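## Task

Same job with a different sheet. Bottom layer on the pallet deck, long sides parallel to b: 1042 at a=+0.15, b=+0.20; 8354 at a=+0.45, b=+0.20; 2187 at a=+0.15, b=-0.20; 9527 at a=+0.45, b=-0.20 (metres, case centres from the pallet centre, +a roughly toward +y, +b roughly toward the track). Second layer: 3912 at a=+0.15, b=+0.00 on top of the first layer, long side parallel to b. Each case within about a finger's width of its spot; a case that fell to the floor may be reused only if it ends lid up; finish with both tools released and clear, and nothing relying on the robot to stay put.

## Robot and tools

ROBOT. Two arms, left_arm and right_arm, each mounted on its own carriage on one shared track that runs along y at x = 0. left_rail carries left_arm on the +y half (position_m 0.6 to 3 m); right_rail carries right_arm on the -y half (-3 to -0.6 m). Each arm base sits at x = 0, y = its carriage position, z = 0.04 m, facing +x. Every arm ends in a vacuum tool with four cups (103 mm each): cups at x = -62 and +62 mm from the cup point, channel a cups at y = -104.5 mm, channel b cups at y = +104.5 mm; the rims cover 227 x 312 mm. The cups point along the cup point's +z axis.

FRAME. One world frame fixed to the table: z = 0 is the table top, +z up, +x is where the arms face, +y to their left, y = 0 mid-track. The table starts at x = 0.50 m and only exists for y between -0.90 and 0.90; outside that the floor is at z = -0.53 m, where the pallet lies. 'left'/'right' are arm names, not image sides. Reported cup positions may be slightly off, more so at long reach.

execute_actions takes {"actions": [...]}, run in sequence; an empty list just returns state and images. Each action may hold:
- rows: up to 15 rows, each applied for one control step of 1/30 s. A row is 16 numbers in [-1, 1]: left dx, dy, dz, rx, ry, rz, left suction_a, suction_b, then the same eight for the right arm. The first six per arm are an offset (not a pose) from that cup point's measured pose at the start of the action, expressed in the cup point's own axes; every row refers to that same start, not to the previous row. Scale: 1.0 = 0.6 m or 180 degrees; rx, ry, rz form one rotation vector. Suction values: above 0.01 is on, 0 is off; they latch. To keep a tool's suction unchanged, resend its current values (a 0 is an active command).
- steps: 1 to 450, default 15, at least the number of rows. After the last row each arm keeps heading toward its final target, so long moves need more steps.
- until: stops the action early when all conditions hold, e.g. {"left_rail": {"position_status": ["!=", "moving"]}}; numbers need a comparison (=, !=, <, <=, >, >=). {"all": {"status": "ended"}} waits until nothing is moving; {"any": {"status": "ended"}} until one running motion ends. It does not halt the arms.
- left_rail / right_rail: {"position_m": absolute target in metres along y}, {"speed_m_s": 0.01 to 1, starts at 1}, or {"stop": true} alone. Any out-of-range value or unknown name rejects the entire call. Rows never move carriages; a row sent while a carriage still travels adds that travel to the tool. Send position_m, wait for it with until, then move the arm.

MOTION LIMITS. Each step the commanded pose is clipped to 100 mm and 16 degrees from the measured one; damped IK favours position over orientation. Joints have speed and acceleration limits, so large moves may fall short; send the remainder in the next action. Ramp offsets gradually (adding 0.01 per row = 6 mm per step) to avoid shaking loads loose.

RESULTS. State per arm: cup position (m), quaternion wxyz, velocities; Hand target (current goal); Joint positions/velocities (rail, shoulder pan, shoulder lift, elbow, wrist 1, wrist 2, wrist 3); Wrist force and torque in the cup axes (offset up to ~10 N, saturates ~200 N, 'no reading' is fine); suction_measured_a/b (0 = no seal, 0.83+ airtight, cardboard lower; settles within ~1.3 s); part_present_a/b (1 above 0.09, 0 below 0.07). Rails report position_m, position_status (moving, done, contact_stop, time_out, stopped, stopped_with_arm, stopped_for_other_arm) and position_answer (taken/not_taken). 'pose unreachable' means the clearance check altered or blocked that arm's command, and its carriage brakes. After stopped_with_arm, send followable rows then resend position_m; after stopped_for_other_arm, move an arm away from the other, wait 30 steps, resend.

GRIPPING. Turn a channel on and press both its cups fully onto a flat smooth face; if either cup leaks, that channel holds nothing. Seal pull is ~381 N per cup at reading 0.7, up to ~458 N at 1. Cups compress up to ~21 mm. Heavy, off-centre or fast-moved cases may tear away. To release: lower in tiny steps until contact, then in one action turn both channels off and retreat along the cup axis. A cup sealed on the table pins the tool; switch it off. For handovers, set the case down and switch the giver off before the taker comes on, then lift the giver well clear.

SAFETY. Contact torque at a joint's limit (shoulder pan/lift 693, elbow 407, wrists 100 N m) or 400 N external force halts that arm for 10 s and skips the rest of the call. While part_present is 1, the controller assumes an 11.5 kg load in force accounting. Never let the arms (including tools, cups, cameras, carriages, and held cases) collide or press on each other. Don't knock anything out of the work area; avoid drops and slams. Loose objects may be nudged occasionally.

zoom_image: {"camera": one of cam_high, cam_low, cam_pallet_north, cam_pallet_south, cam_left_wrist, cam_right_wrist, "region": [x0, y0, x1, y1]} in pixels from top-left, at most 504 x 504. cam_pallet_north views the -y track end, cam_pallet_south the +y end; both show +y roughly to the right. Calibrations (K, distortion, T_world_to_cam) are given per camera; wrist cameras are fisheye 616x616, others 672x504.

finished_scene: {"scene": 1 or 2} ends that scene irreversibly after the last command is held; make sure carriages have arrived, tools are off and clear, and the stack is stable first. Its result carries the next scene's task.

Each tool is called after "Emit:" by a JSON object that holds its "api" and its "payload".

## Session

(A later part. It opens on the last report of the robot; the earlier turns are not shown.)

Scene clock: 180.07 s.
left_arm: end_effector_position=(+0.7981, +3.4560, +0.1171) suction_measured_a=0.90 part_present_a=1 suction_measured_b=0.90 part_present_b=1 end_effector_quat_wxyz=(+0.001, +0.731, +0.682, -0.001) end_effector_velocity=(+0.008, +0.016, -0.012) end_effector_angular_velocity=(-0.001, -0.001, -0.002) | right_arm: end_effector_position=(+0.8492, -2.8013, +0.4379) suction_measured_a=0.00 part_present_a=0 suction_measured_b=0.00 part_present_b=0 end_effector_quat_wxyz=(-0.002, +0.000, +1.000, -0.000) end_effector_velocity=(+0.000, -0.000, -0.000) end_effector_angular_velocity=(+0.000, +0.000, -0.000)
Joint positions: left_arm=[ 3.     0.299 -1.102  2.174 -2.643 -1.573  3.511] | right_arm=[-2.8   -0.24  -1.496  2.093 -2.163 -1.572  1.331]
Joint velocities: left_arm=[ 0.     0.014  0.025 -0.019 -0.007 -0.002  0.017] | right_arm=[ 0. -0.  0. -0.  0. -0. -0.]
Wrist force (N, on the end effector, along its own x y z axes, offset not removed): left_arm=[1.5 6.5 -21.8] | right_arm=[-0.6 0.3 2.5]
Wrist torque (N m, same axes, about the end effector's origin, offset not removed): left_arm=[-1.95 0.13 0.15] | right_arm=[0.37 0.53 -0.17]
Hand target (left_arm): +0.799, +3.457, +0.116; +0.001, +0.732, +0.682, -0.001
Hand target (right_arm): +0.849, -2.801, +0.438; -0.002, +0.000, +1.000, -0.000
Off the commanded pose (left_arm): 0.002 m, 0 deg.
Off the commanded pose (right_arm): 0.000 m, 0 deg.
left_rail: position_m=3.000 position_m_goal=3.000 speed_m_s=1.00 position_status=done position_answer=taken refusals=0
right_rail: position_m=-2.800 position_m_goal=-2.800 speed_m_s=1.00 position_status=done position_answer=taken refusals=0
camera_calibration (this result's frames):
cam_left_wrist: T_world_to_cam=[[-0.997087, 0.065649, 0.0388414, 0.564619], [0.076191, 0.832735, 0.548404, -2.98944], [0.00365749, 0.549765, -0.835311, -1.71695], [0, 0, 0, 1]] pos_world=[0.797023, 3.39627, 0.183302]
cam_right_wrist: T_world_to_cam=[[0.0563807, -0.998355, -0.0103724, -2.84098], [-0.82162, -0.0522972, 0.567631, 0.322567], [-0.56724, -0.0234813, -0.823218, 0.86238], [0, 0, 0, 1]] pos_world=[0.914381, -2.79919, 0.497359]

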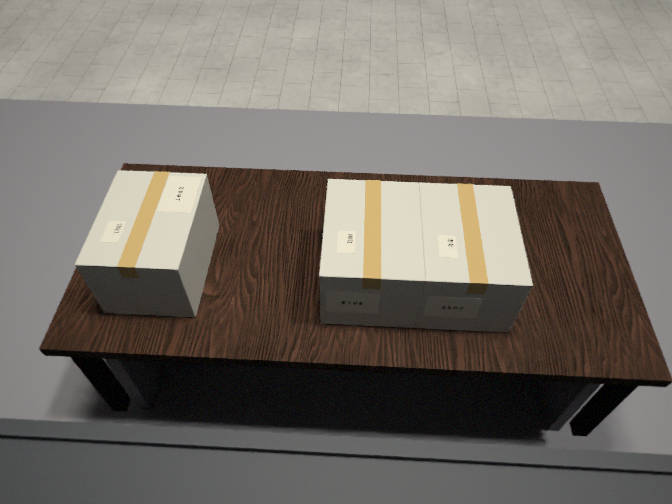

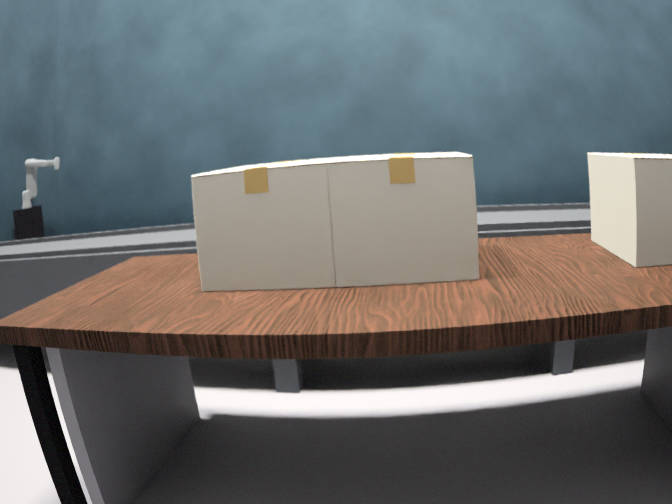

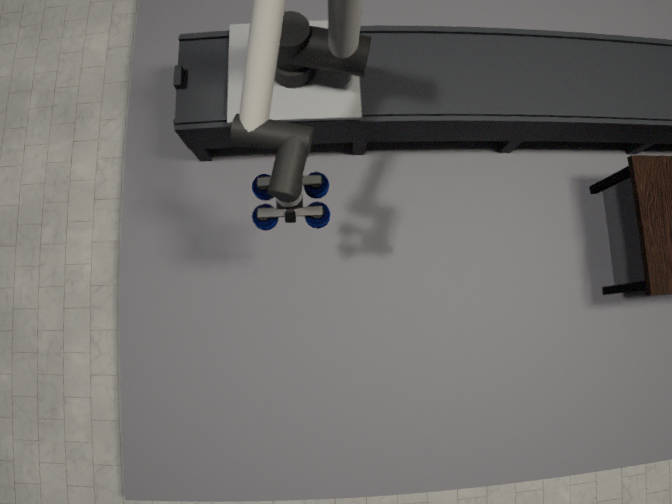

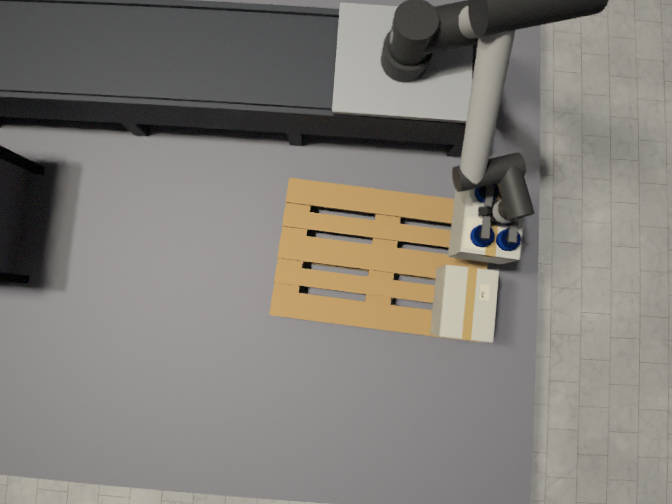

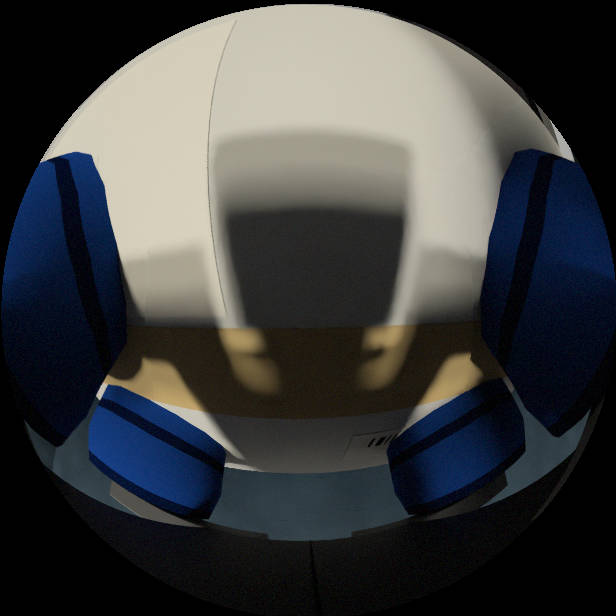

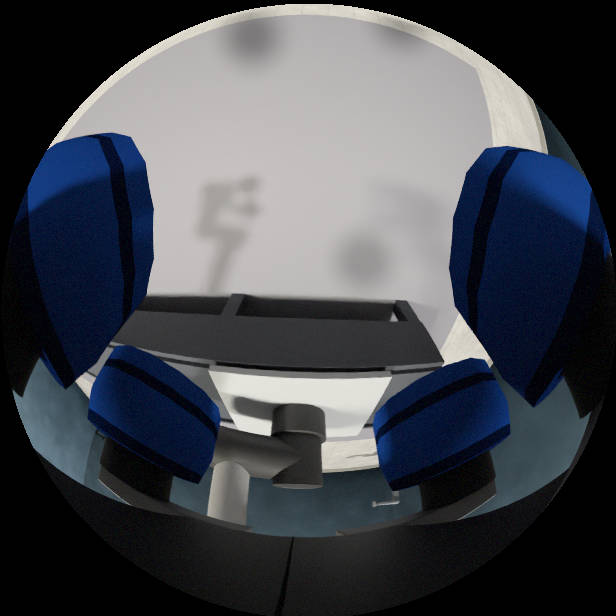

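Grasp matches. Descend to -0.155.

Emit:
{"api": "execute_actions", "payload": {"actions": [{"rows":[[0.003,0,0.03,0,0,0,1,1,0,0,0,0,0,0,0,0],[0.007,0,0.08,0,0,0,1,1,0,0,0,0,0,0,0,0],[0.01,-0.002,0.15,0,0.0008,0,1,1,0,0,0,0,0,0,0,0],[0.01,-0.002,0.453,0,0.0008,0,1,1,0,0,0,0,0,0,0,0]],"steps":33}]}}

Emit:
{"api": "zoom_image", "payload": {"camera": "cam_pallet_south", "region": [370, 180, 530, 350]}}

Scene clock: 186.93 s.
left_arm: end_effector_position=(+0.7976, +3.4616, -0.1544) suction_measured_a=0.90 part_present_a=1 suction_measured_b=0.90 part_present_b=1 end_effector_quat_wxyz=(+0.000, +0.731, +0.682, +0.000) end_effector_velocity=(+0.000, +0.000, -0.001) end_effector_angular_velocity=(-0.000, +0.000, -0.000) | right_arm: end_effector_position=(+0.8492, -2.8013, +0.4379) suction_measured_a=0.00 part_present_a=0 suction_measured_b=0.00 part_present_b=0 end_effector_quat_wxyz=(-0.002, +0.000, +1.000, -0.000) end_effector_velocity=(-0.000, -0.000, +0.000) end_effector_angular_velocity=(+0.000, -0.000, -0.000)
Joint positions: left_arm=[ 3.     0.305 -0.737  2.168 -3.003 -1.571  3.517] | right_arm=[-2.8   -0.24  -1.496  2.093 -2.163 -1.572  1.331]
Joint velocities: left_arm=[ 0.     0.     0.001 -0.    -0.001  0.     0.   ] | right_arm=[ 0. -0. -0.  0. -0.  0.  0.]
Wrist force (N, on the end effector, along its own x y z axes, offset not removed): left_arm=[-2.9 5.6 -27.5] | right_arm=[1.3 -1.7 1.5]
Wrist torque (N m, same axes, about the end effector's origin, offset not removed): left_arm=[-1.81 0.18 0.10] | right_arm=[0.01 0.44 -0.14]
Hand target (left_arm): +0.798, +3.462, -0.154; +0.000, +0.731, +0.682, +0.000
Hand target (right_arm): +0.849, -2.801, +0.438; -0.002, +0.000, +1.000, -0.000
Off the commanded pose (left_arm): 0.000 m, 0 deg.
Off the commanded pose (right_arm): 0.000 m, 0 deg.
left_rail: position_m=3.000 position_m_goal=3.000 speed_m_s=1.00 position_status=done position_answer=taken refusals=0
right_rail: position_m=-2.800 position_m_goal=-2.800 speed_m_s=1.00 position_status=done position_answer=taken refusals=0
camera_calibration (this result's frames):
cam_left_wrist: T_world_to_cam=[[-0.997096, 0.0655467, 0.0387586, 0.574683], [0.0760505, 0.831352, 0.550519, -2.83995], [0.00386267, 0.551868, -0.833923, -1.95407], [0, 0, 0, 1]] pos_world=[0.796542, 3.40171, -0.0883715]
cam_right_wrist: T_world_to_cam=[[0.0563807, -0.998355, -0.0103723, -2.84098], [-0.82162, -0.0522972, 0.567631, 0.322567], [-0.56724, -0.0234814, -0.823217, 0.86238], [0, 0, 0, 1]] pos_world=[0.91438, -2.79919, 0.497359]

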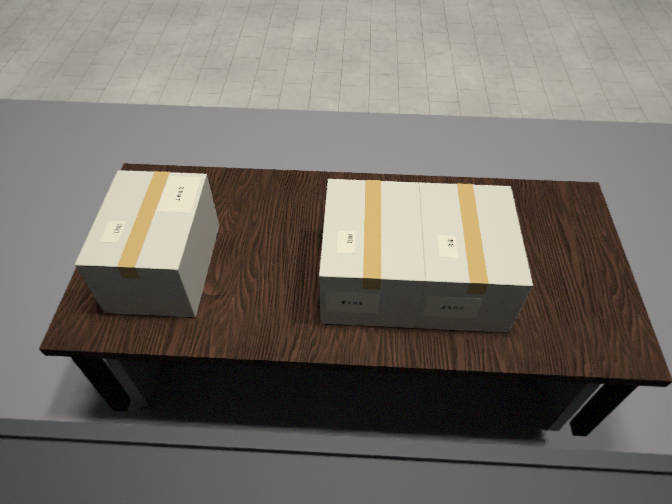

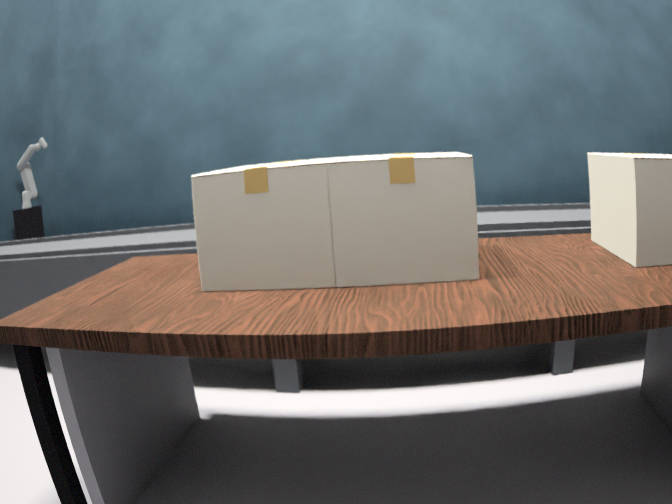

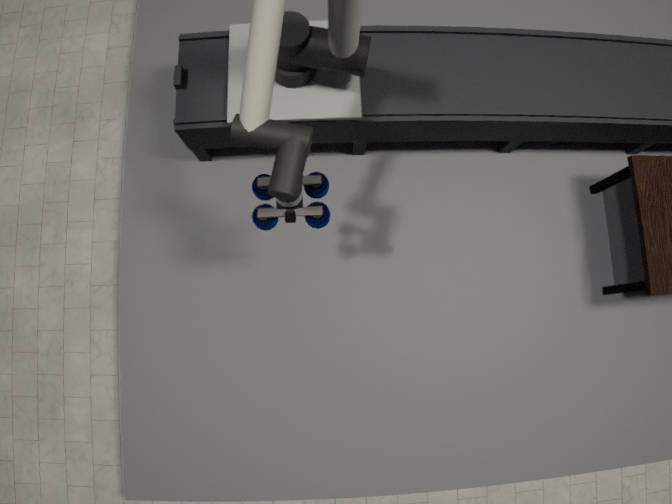

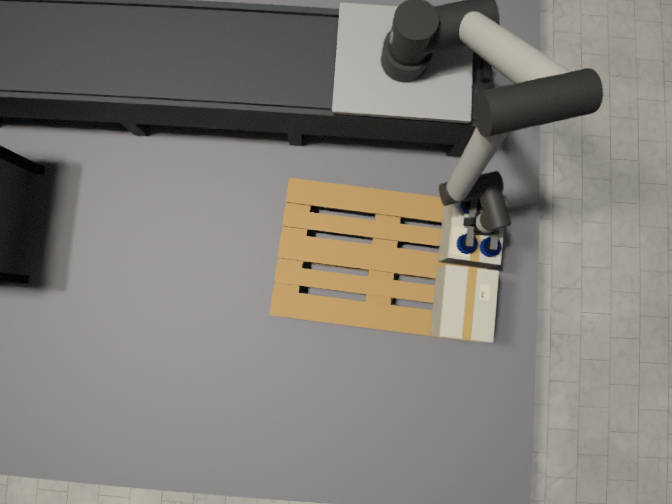

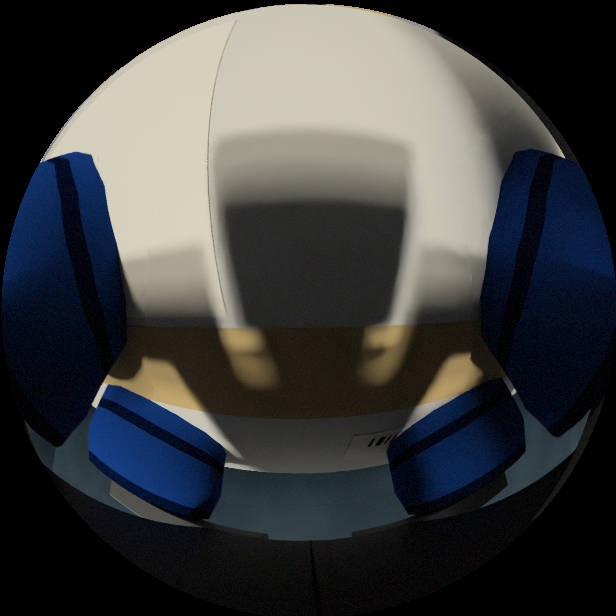

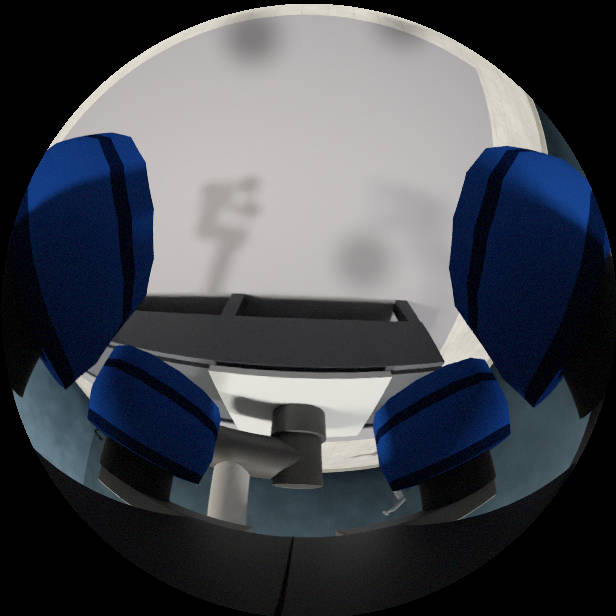

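Region (370, 180, 530, 350) of cam_pallet_south's 672x504 image, scaled by 2.965, with more detail than that image has; it fills the left 474 columns of this view, and the rest is white.

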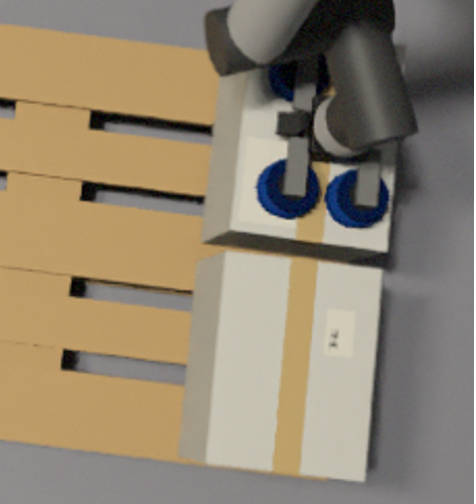

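Emit:
{"api": "execute_actions", "payload": {"actions": []}}

Scene clock: 210.40 s.
left_arm: end_effector_position=(+0.7976, +3.4616, -0.1545) suction_measured_a=0.90 part_present_a=1 suction_measured_b=0.90 part_present_b=1 end_effector_quat_wxyz=(+0.000, +0.731, +0.682, +0.000) end_effector_velocity=(-0.000, -0.000, -0.000) end_effector_angular_velocity=(-0.000, +0.000, -0.000) | right_arm: end_effector_position=(+0.8492, -2.8013, +0.4379) suction_measured_a=0.00 part_present_a=0 suction_measured_b=0.00 part_present_b=0 end_effector_quat_wxyz=(-0.002, +0.000, +1.000, -0.000) end_effector_velocity=(+0.000, +0.000, -0.000) end_effector_angular_velocity=(+0.000, +0.000, -0.000)
Joint positions: left_arm=[ 3.     0.305 -0.736  2.168 -3.003 -1.571  3.517] | right_arm=[-2.8   -0.24  -1.496  2.093 -2.163 -1.572  1.331]
Joint velocities: left_arm=[ 0. -0.  0.  0.  0. -0.  0.] | right_arm=[ 0.  0.  0. -0.  0.  0.  0.]
Wrist force (N, on the end effector, along its own x y z axes, offset not removed): left_arm=[-0.7 0.2 -24.8] | right_arm=[-1.0 0.6 -3.8]
Wrist torque (N m, same axes, about the end effector's origin, offset not removed): left_arm=[-2.68 -0.04 0.17] | right_arm=[0.48 0.83 -0.07]
Hand target (left_arm): +0.798, +3.462, -0.154; +0.000, +0.731, +0.682, +0.000
Hand target (right_arm): +0.849, -2.801, +0.438; -0.002, +0.000, +1.000, -0.000
Off the commanded pose (left_arm): 0.000 m, 0 deg.
Off the commanded pose (right_arm): 0.000 m, 0 deg.
left_rail: position_m=3.000 position_m_goal=3.000 speed_m_s=1.00 position_status=done position_answer=taken refusals=0
right_rail: position_m=-2.800 position_m_goal=-2.800 speed_m_s=1.00 position_status=done position_answer=taken refusals=0
camera_calibration (this result's frames):
cam_left_wrist: T_world_to_cam=[[-0.997094, 0.0655491, 0.0388224, 0.574673], [0.0760878, 0.831362, 0.550497, -2.83995], [0.00380916, 0.551851, -0.833934, -1.95407], [0, 0, 0, 1]] pos_world=[0.796531, 3.40171, -0.0884879]
cam_right_wrist: T_world_to_cam=[[0.0563807, -0.998355, -0.0103724, -2.84098], [-0.82162, -0.0522972, 0.567631, 0.322567], [-0.56724, -0.0234813, -0.823217, 0.86238], [0, 0, 0, 1]] pos_world=[0.91438, -2.79919, 0.497359]

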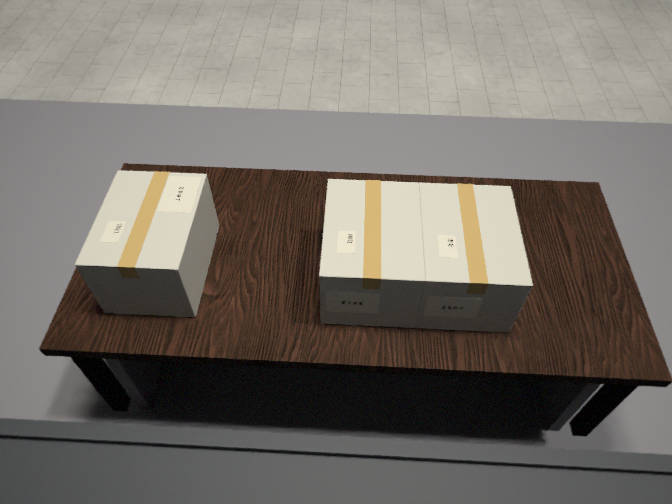

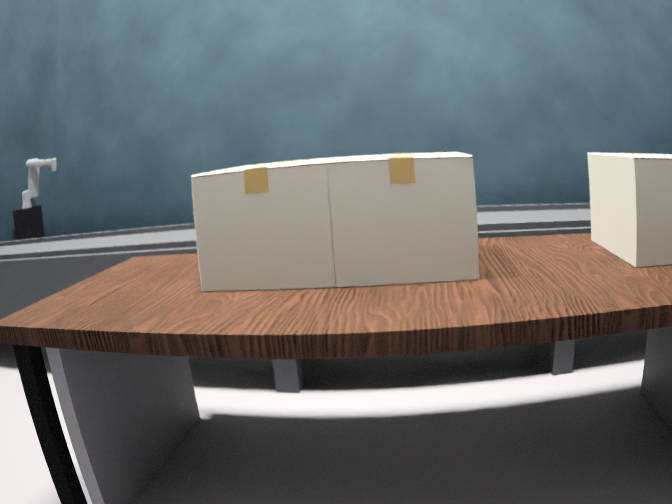

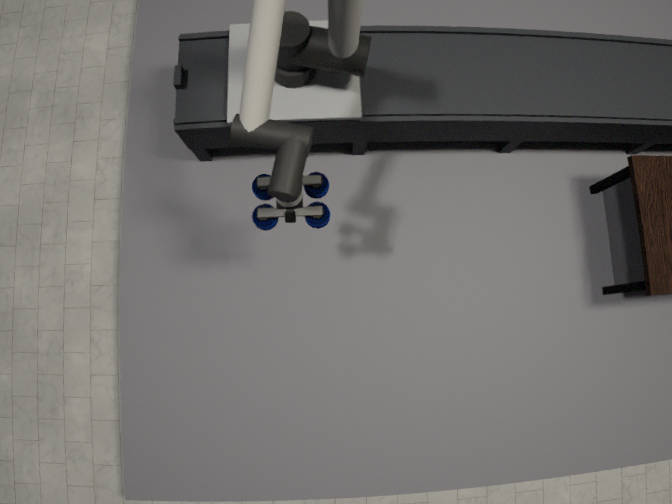

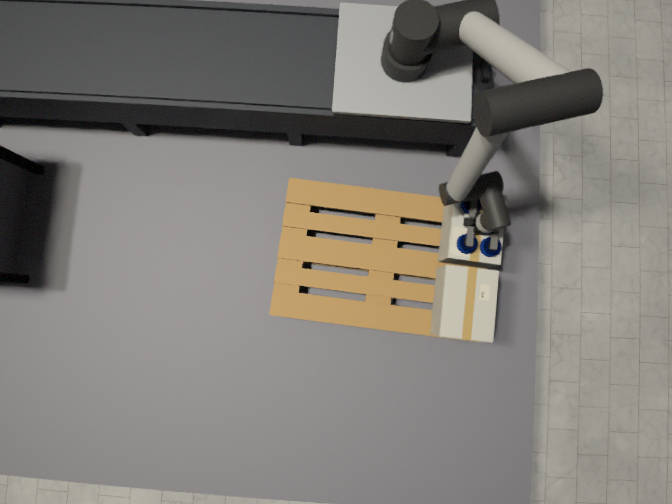

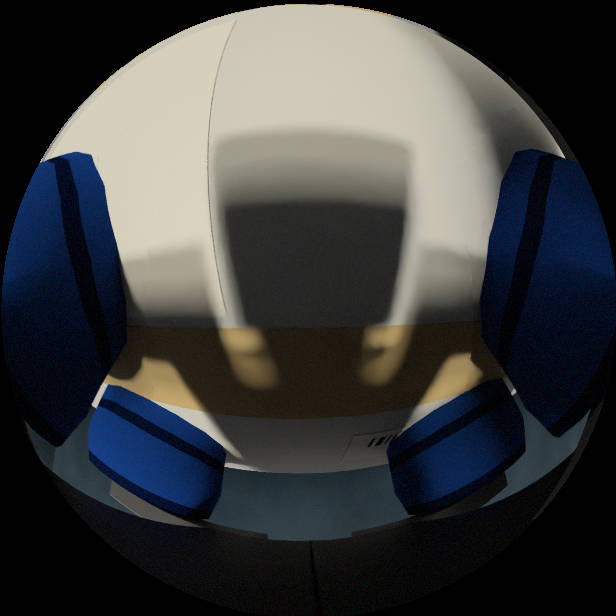

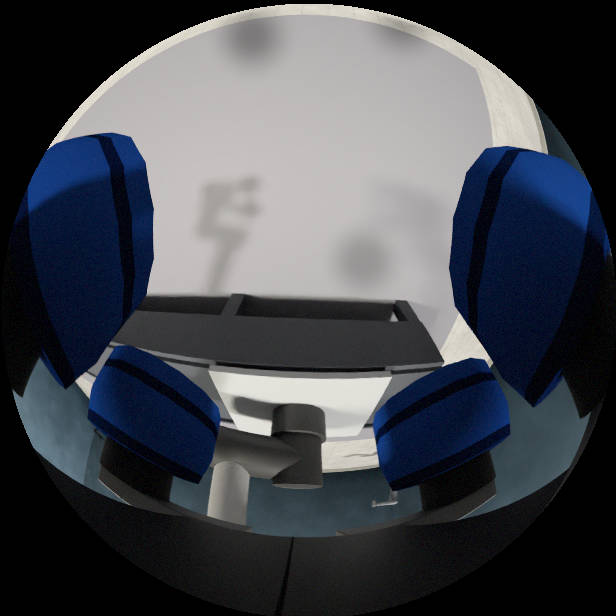

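Emit:
{"api": "execute_actions", "payload": {"actions": [{"rows":[[0,0,0.005,0,0,0,1,1,0,0,0,0,0,0,0,0],[0,0,0.01,0,0,0,1,1,0,0,0,0,0,0,0,0],[0,0,0.014,0,0,0,1,1,0,0,0,0,0,0,0,0],[0,0,0.0172,0,0,0,1,1,0,0,0,0,0,0,0,0]],"steps":12},{"rows":[[0,0,0,0,0,0,0,0,0,0,0,0,0,0,0,0],[0,0,0,0,0,0,0,0,0,0,0,0,0,0,0,0],[0,0,-0.004,0,0,0,0,0,0,0,0,0,0,0,0,0],[0,0,-0.009,0,0,0,0,0,0,0,0,0,0,0,0,0],[0,0,-0.015,0,0,0,0,0,0,0,0,0,0,0,0,0],[0,0,-0.021,0,0,0,0,0,0,0,0,0,0,0,0,0],[0,0,-0.028,0,0,0,0,0,0,0,0,0,0,0,0,0],[0,0,-0.036,0,0,0,0,0,0,0,0,0,0,0,0,0],[0,0,-0.05,0,0,0,0,0,0,0,0,0,0,0,0,0],[0,0,-0.07,0,0,0,0,0,0,0,0,0,0,0,0,0],[0,0,-0.1,0,0,0,0,0,0,0,0,0,0,0,0,0],[0,0,-0.15,0,0,0,0,0,0,0,0,0,0,0,0,0]],"steps":17},{"left_rail":{"position_m":0.6},"rows":[[-0.75,0,-0.86,0,0,0,0,0,0,0,0,0,0,0,0,0]],"steps":42},{"rows":[[-0.8,0,0,0,0,0,0,0,0,0,0,0,0,0,0,0]],"steps":34},{"rows":[[-0.75,0.15,0,0,0,-0.0222,0,0,0,0,0,0,0,0,0,0]],"steps":40}]}}

Scene clock: 226.70 s.
left_arm: end_effector_position=(+0.7889, -0.3184, +0.4253) suction_measured_a=0.01 part_present_a=0 suction_measured_b=0.01 part_present_b=0 end_effector_quat_wxyz=(+0.000, +0.707, +0.707, +0.002) end_effector_velocity=(+0.000, -0.001, -0.000) end_effector_angular_velocity=(+0.000, +0.000, -0.000) | right_arm: end_effector_position=(+0.8492, -2.8013, +0.4379) suction_measured_a=0.00 part_present_a=0 suction_measured_b=0.00 part_present_b=0 end_effector_quat_wxyz=(-0.002, +0.000, +1.000, -0.000) end_effector_velocity=(-0.000, +0.000, +0.000) end_effector_angular_velocity=(-0.000, -0.000, +0.000)
Joint positions: left_arm=[ 0.6   -1.029 -1.106  1.581 -2.045 -1.567  2.114] | right_arm=[-2.8   -0.24  -1.496  2.093 -2.163 -1.572  1.331]
Joint velocities: left_arm=[ 0.    -0.     0.001 -0.001  0.001  0.    -0.   ] | right_arm=[ 0.  0. -0.  0. -0. -0.  0.]
Wrist force (N, on the end effector, along its own x y z axes, offset not removed): left_arm=[-2.4 3.2 -4.0] | right_arm=[-0.7 0.3 0.8]
Wrist torque (N m, same axes, about the end effector's origin, offset not removed): left_arm=[0.47 -0.06 -0.03] | right_arm=[0.42 0.71 -0.06]
Hand target (left_arm): +0.789, -0.319, +0.425; +0.000, +0.707, +0.707, +0.002
Hand target (right_arm): +0.849, -2.801, +0.438; -0.002, +0.000, +1.000, -0.000
Off the commanded pose (left_arm): 0.000 m, 0 deg.
Off the commanded pose (right_arm): 0.000 m, 0 deg.
left_rail: position_m=0.600 position_m_goal=0.600 speed_m_s=1.00 position_status=done position_answer=taken refusals=0
right_rail: position_m=-2.800 position_m_goal=-2.800 speed_m_s=1.00 position_status=done position_answer=taken refusals=0
camera_calibration (this result's frames):
cam_left_wrist: T_world_to_cam=[[-0.999302, -0.00365228, 0.0371779, 0.771605], [0.0174975, 0.83353, 0.552197, 0.0302772], [-0.0330057, 0.552462, -0.832884, 0.644209], [0, 0, 0, 1]] pos_world=[0.791799, -0.37832, 0.491146]
cam_right_wrist: T_world_to_cam=[[0.0563809, -0.998355, -0.0103724, -2.84098], [-0.82162, -0.0522974, 0.567631, 0.322566], [-0.56724, -0.0234814, -0.823217, 0.86238], [0, 0, 0, 1]] pos_world=[0.91438, -2.79919, 0.497359]

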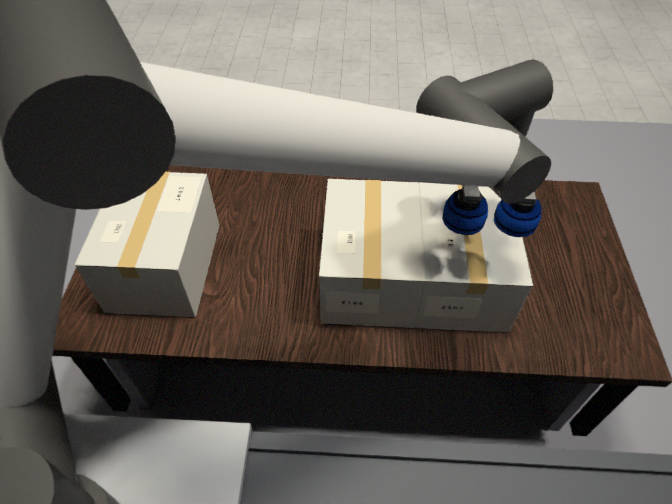

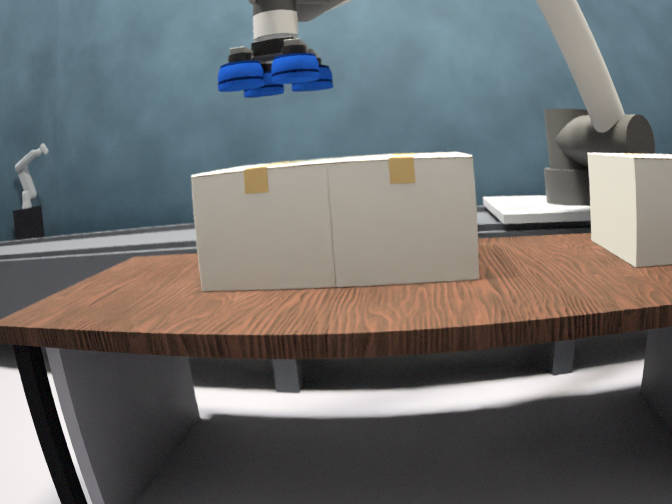

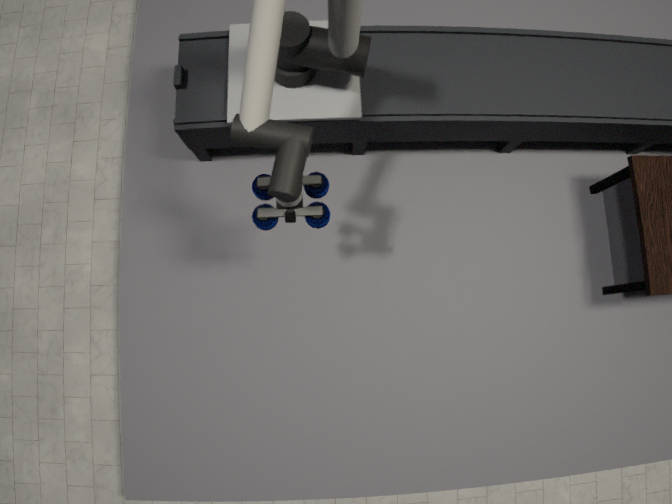

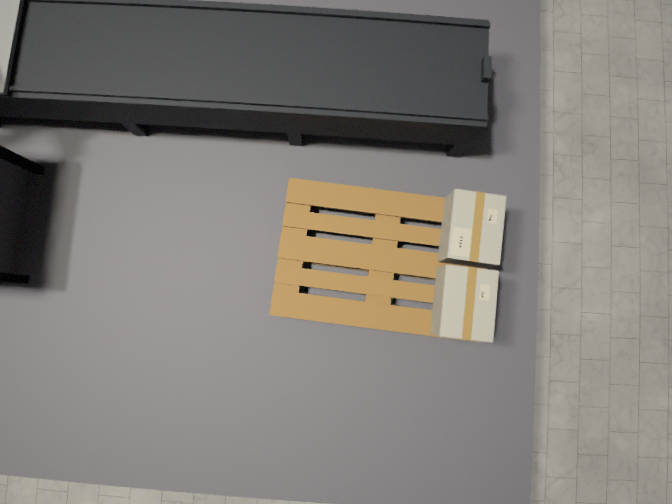

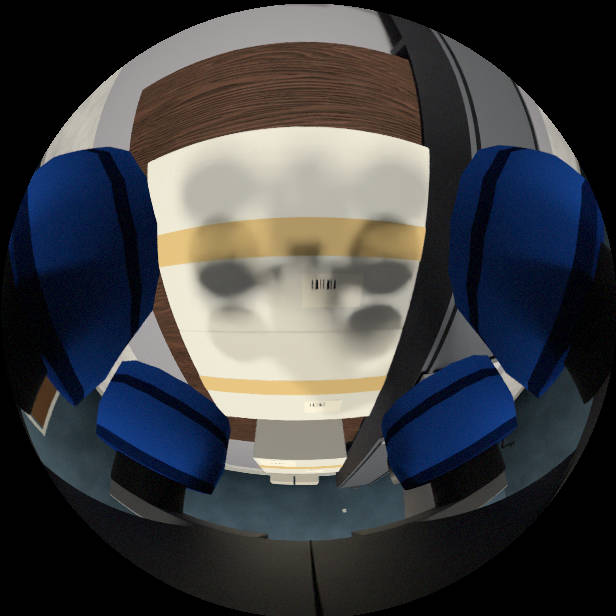

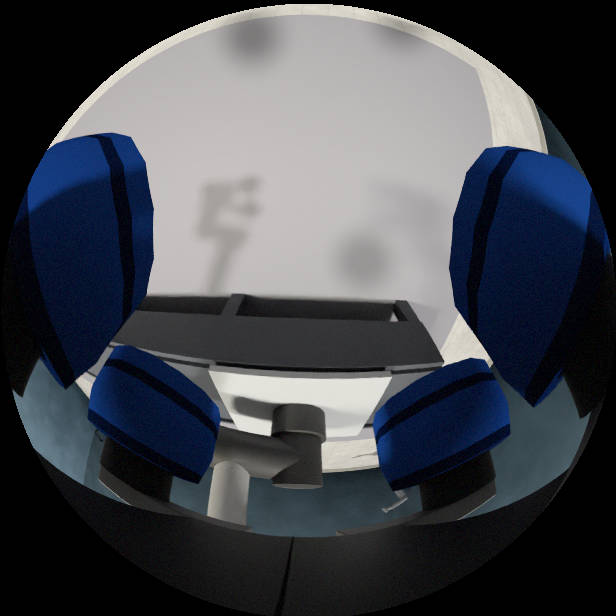

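Emit:
{"api": "execute_actions", "payload": {"actions": [{"rows":[[0,0.035,-0.019,0,0,0,0,0,0,0,0,0,0,0,0,0]],"steps":12}]}}

Emit:
{"api": "zoom_image", "payload": {"camera": "cam_left_wrist", "region": [140, 100, 480, 350]}}

Emit:
{"api": "zoom_image", "payload": {"camera": "cam_high", "region": [310, 270, 540, 340]}}

Scene clock: 234.03 s.
left_arm: end_effector_position=(+0.8093, -0.3185, +0.4365) suction_measured_a=0.01 part_present_a=0 suction_measured_b=0.01 part_present_b=0 end_effector_quat_wxyz=(+0.000, +0.707, +0.707, +0.002) end_effector_velocity=(+0.005, -0.000, +0.002) end_effector_angular_velocity=(+0.000, +0.000, -0.000) | right_arm: end_effector_position=(+0.8492, -2.8013, +0.4379) suction_measured_a=0.00 part_present_a=0 suction_measured_b=0.00 part_present_b=0 end_effector_quat_wxyz=(-0.002, +0.000, +1.000, -0.000) end_effector_velocity=(-0.000, +0.000, +0.000) end_effector_angular_velocity=(-0.000, -0.000, +0.000)
Joint positions: left_arm=[ 0.6   -1.014 -1.097  1.55  -2.023 -1.568  2.128] | right_arm=[-2.8   -0.24  -1.496  2.093 -2.163 -1.572  1.331]
Joint velocities: left_arm=[ 0.     0.003  0.002 -0.008  0.006  0.     0.003] | right_arm=[ 0.  0. -0.  0. -0. -0. -0.]
Wrist force (N, on the end effector, along its own x y z axes, offset not removed): left_arm=[2.0 6.1 -3.2] | right_arm=[-1.6 -3.1 -5.0]
Wrist torque (N m, same axes, about the end effector's origin, offset not removed): left_arm=[0.88 -0.75 0.15] | right_arm=[-0.12 0.98 -0.11]
Hand target (left_arm): +0.810, -0.319, +0.437; +0.000, +0.707, +0.707, +0.002
Hand target (right_arm): +0.849, -2.801, +0.438; -0.002, +0.000, +1.000, -0.000
Off the commanded pose (left_arm): 0.001 m, 0 deg.
Off the commanded pose (right_arm): 0.000 m, 0 deg.
left_rail: position_m=0.600 position_m_goal=0.600 speed_m_s=1.00 position_status=done position_answer=taken refusals=0
right_rail: position_m=-2.800 position_m_goal=-2.800 speed_m_s=1.00 position_status=done position_answer=taken refusals=0
camera_calibration (this result's frames):
cam_left_wrist: T_world_to_cam=[[-0.9993, -0.0036006, 0.0372373, 0.791619], [0.0175706, 0.833575, 0.552128, 0.0237808], [-0.033028, 0.552395, -0.832928, 0.654313], [0, 0, 0, 1]] pos_world=[0.812258, -0.378412, 0.502388]
cam_right_wrist: T_world_to_cam=[[0.0563807, -0.998355, -0.0103723, -2.84098], [-0.82162, -0.0522972, 0.567631, 0.322567], [-0.56724, -0.0234813, -0.823218, 0.86238], [0, 0, 0, 1]] pos_world=[0.914381, -2.79919, 0.497359]

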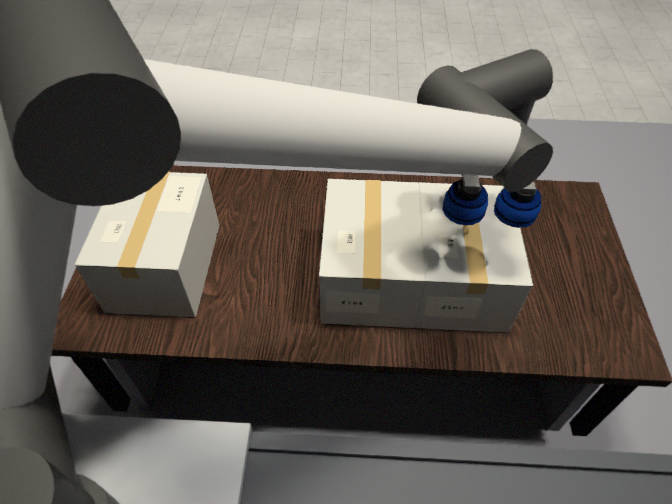

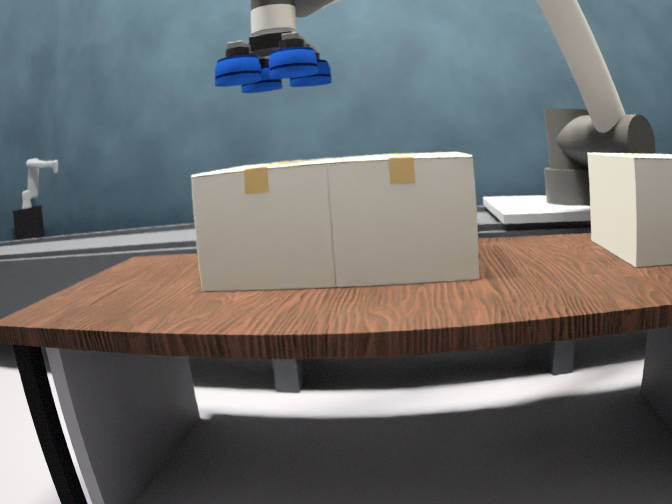

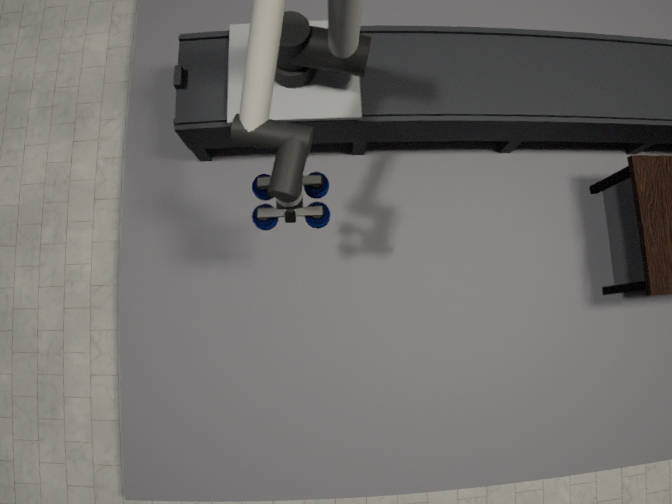

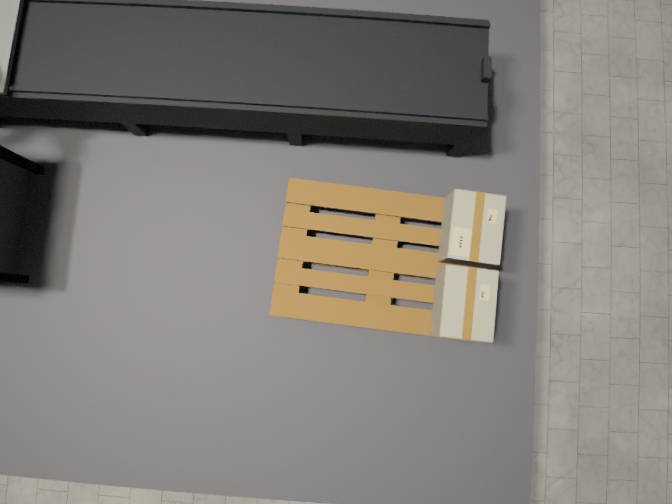

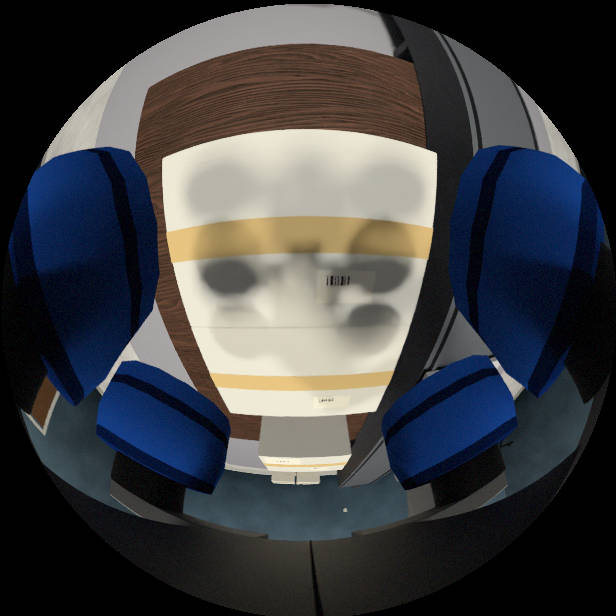

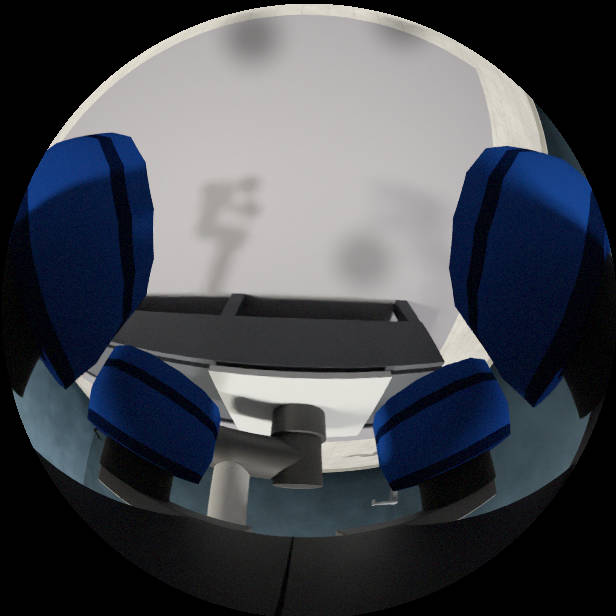

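Region (140, 100, 480, 350) of cam_left_wrist's 616x616 image, scaled by 1.482, with more detail than that image has; it fills the top 371 rows of this view, and the rest is white.

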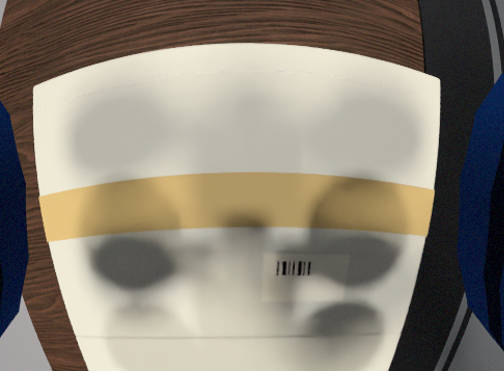

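Region (310, 270, 540, 340) of cam_high's 672x504 image, scaled by 2.191, with more detail than that image has; it fills the top 153 rows of this view, and the rest is white.

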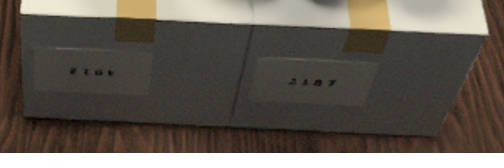

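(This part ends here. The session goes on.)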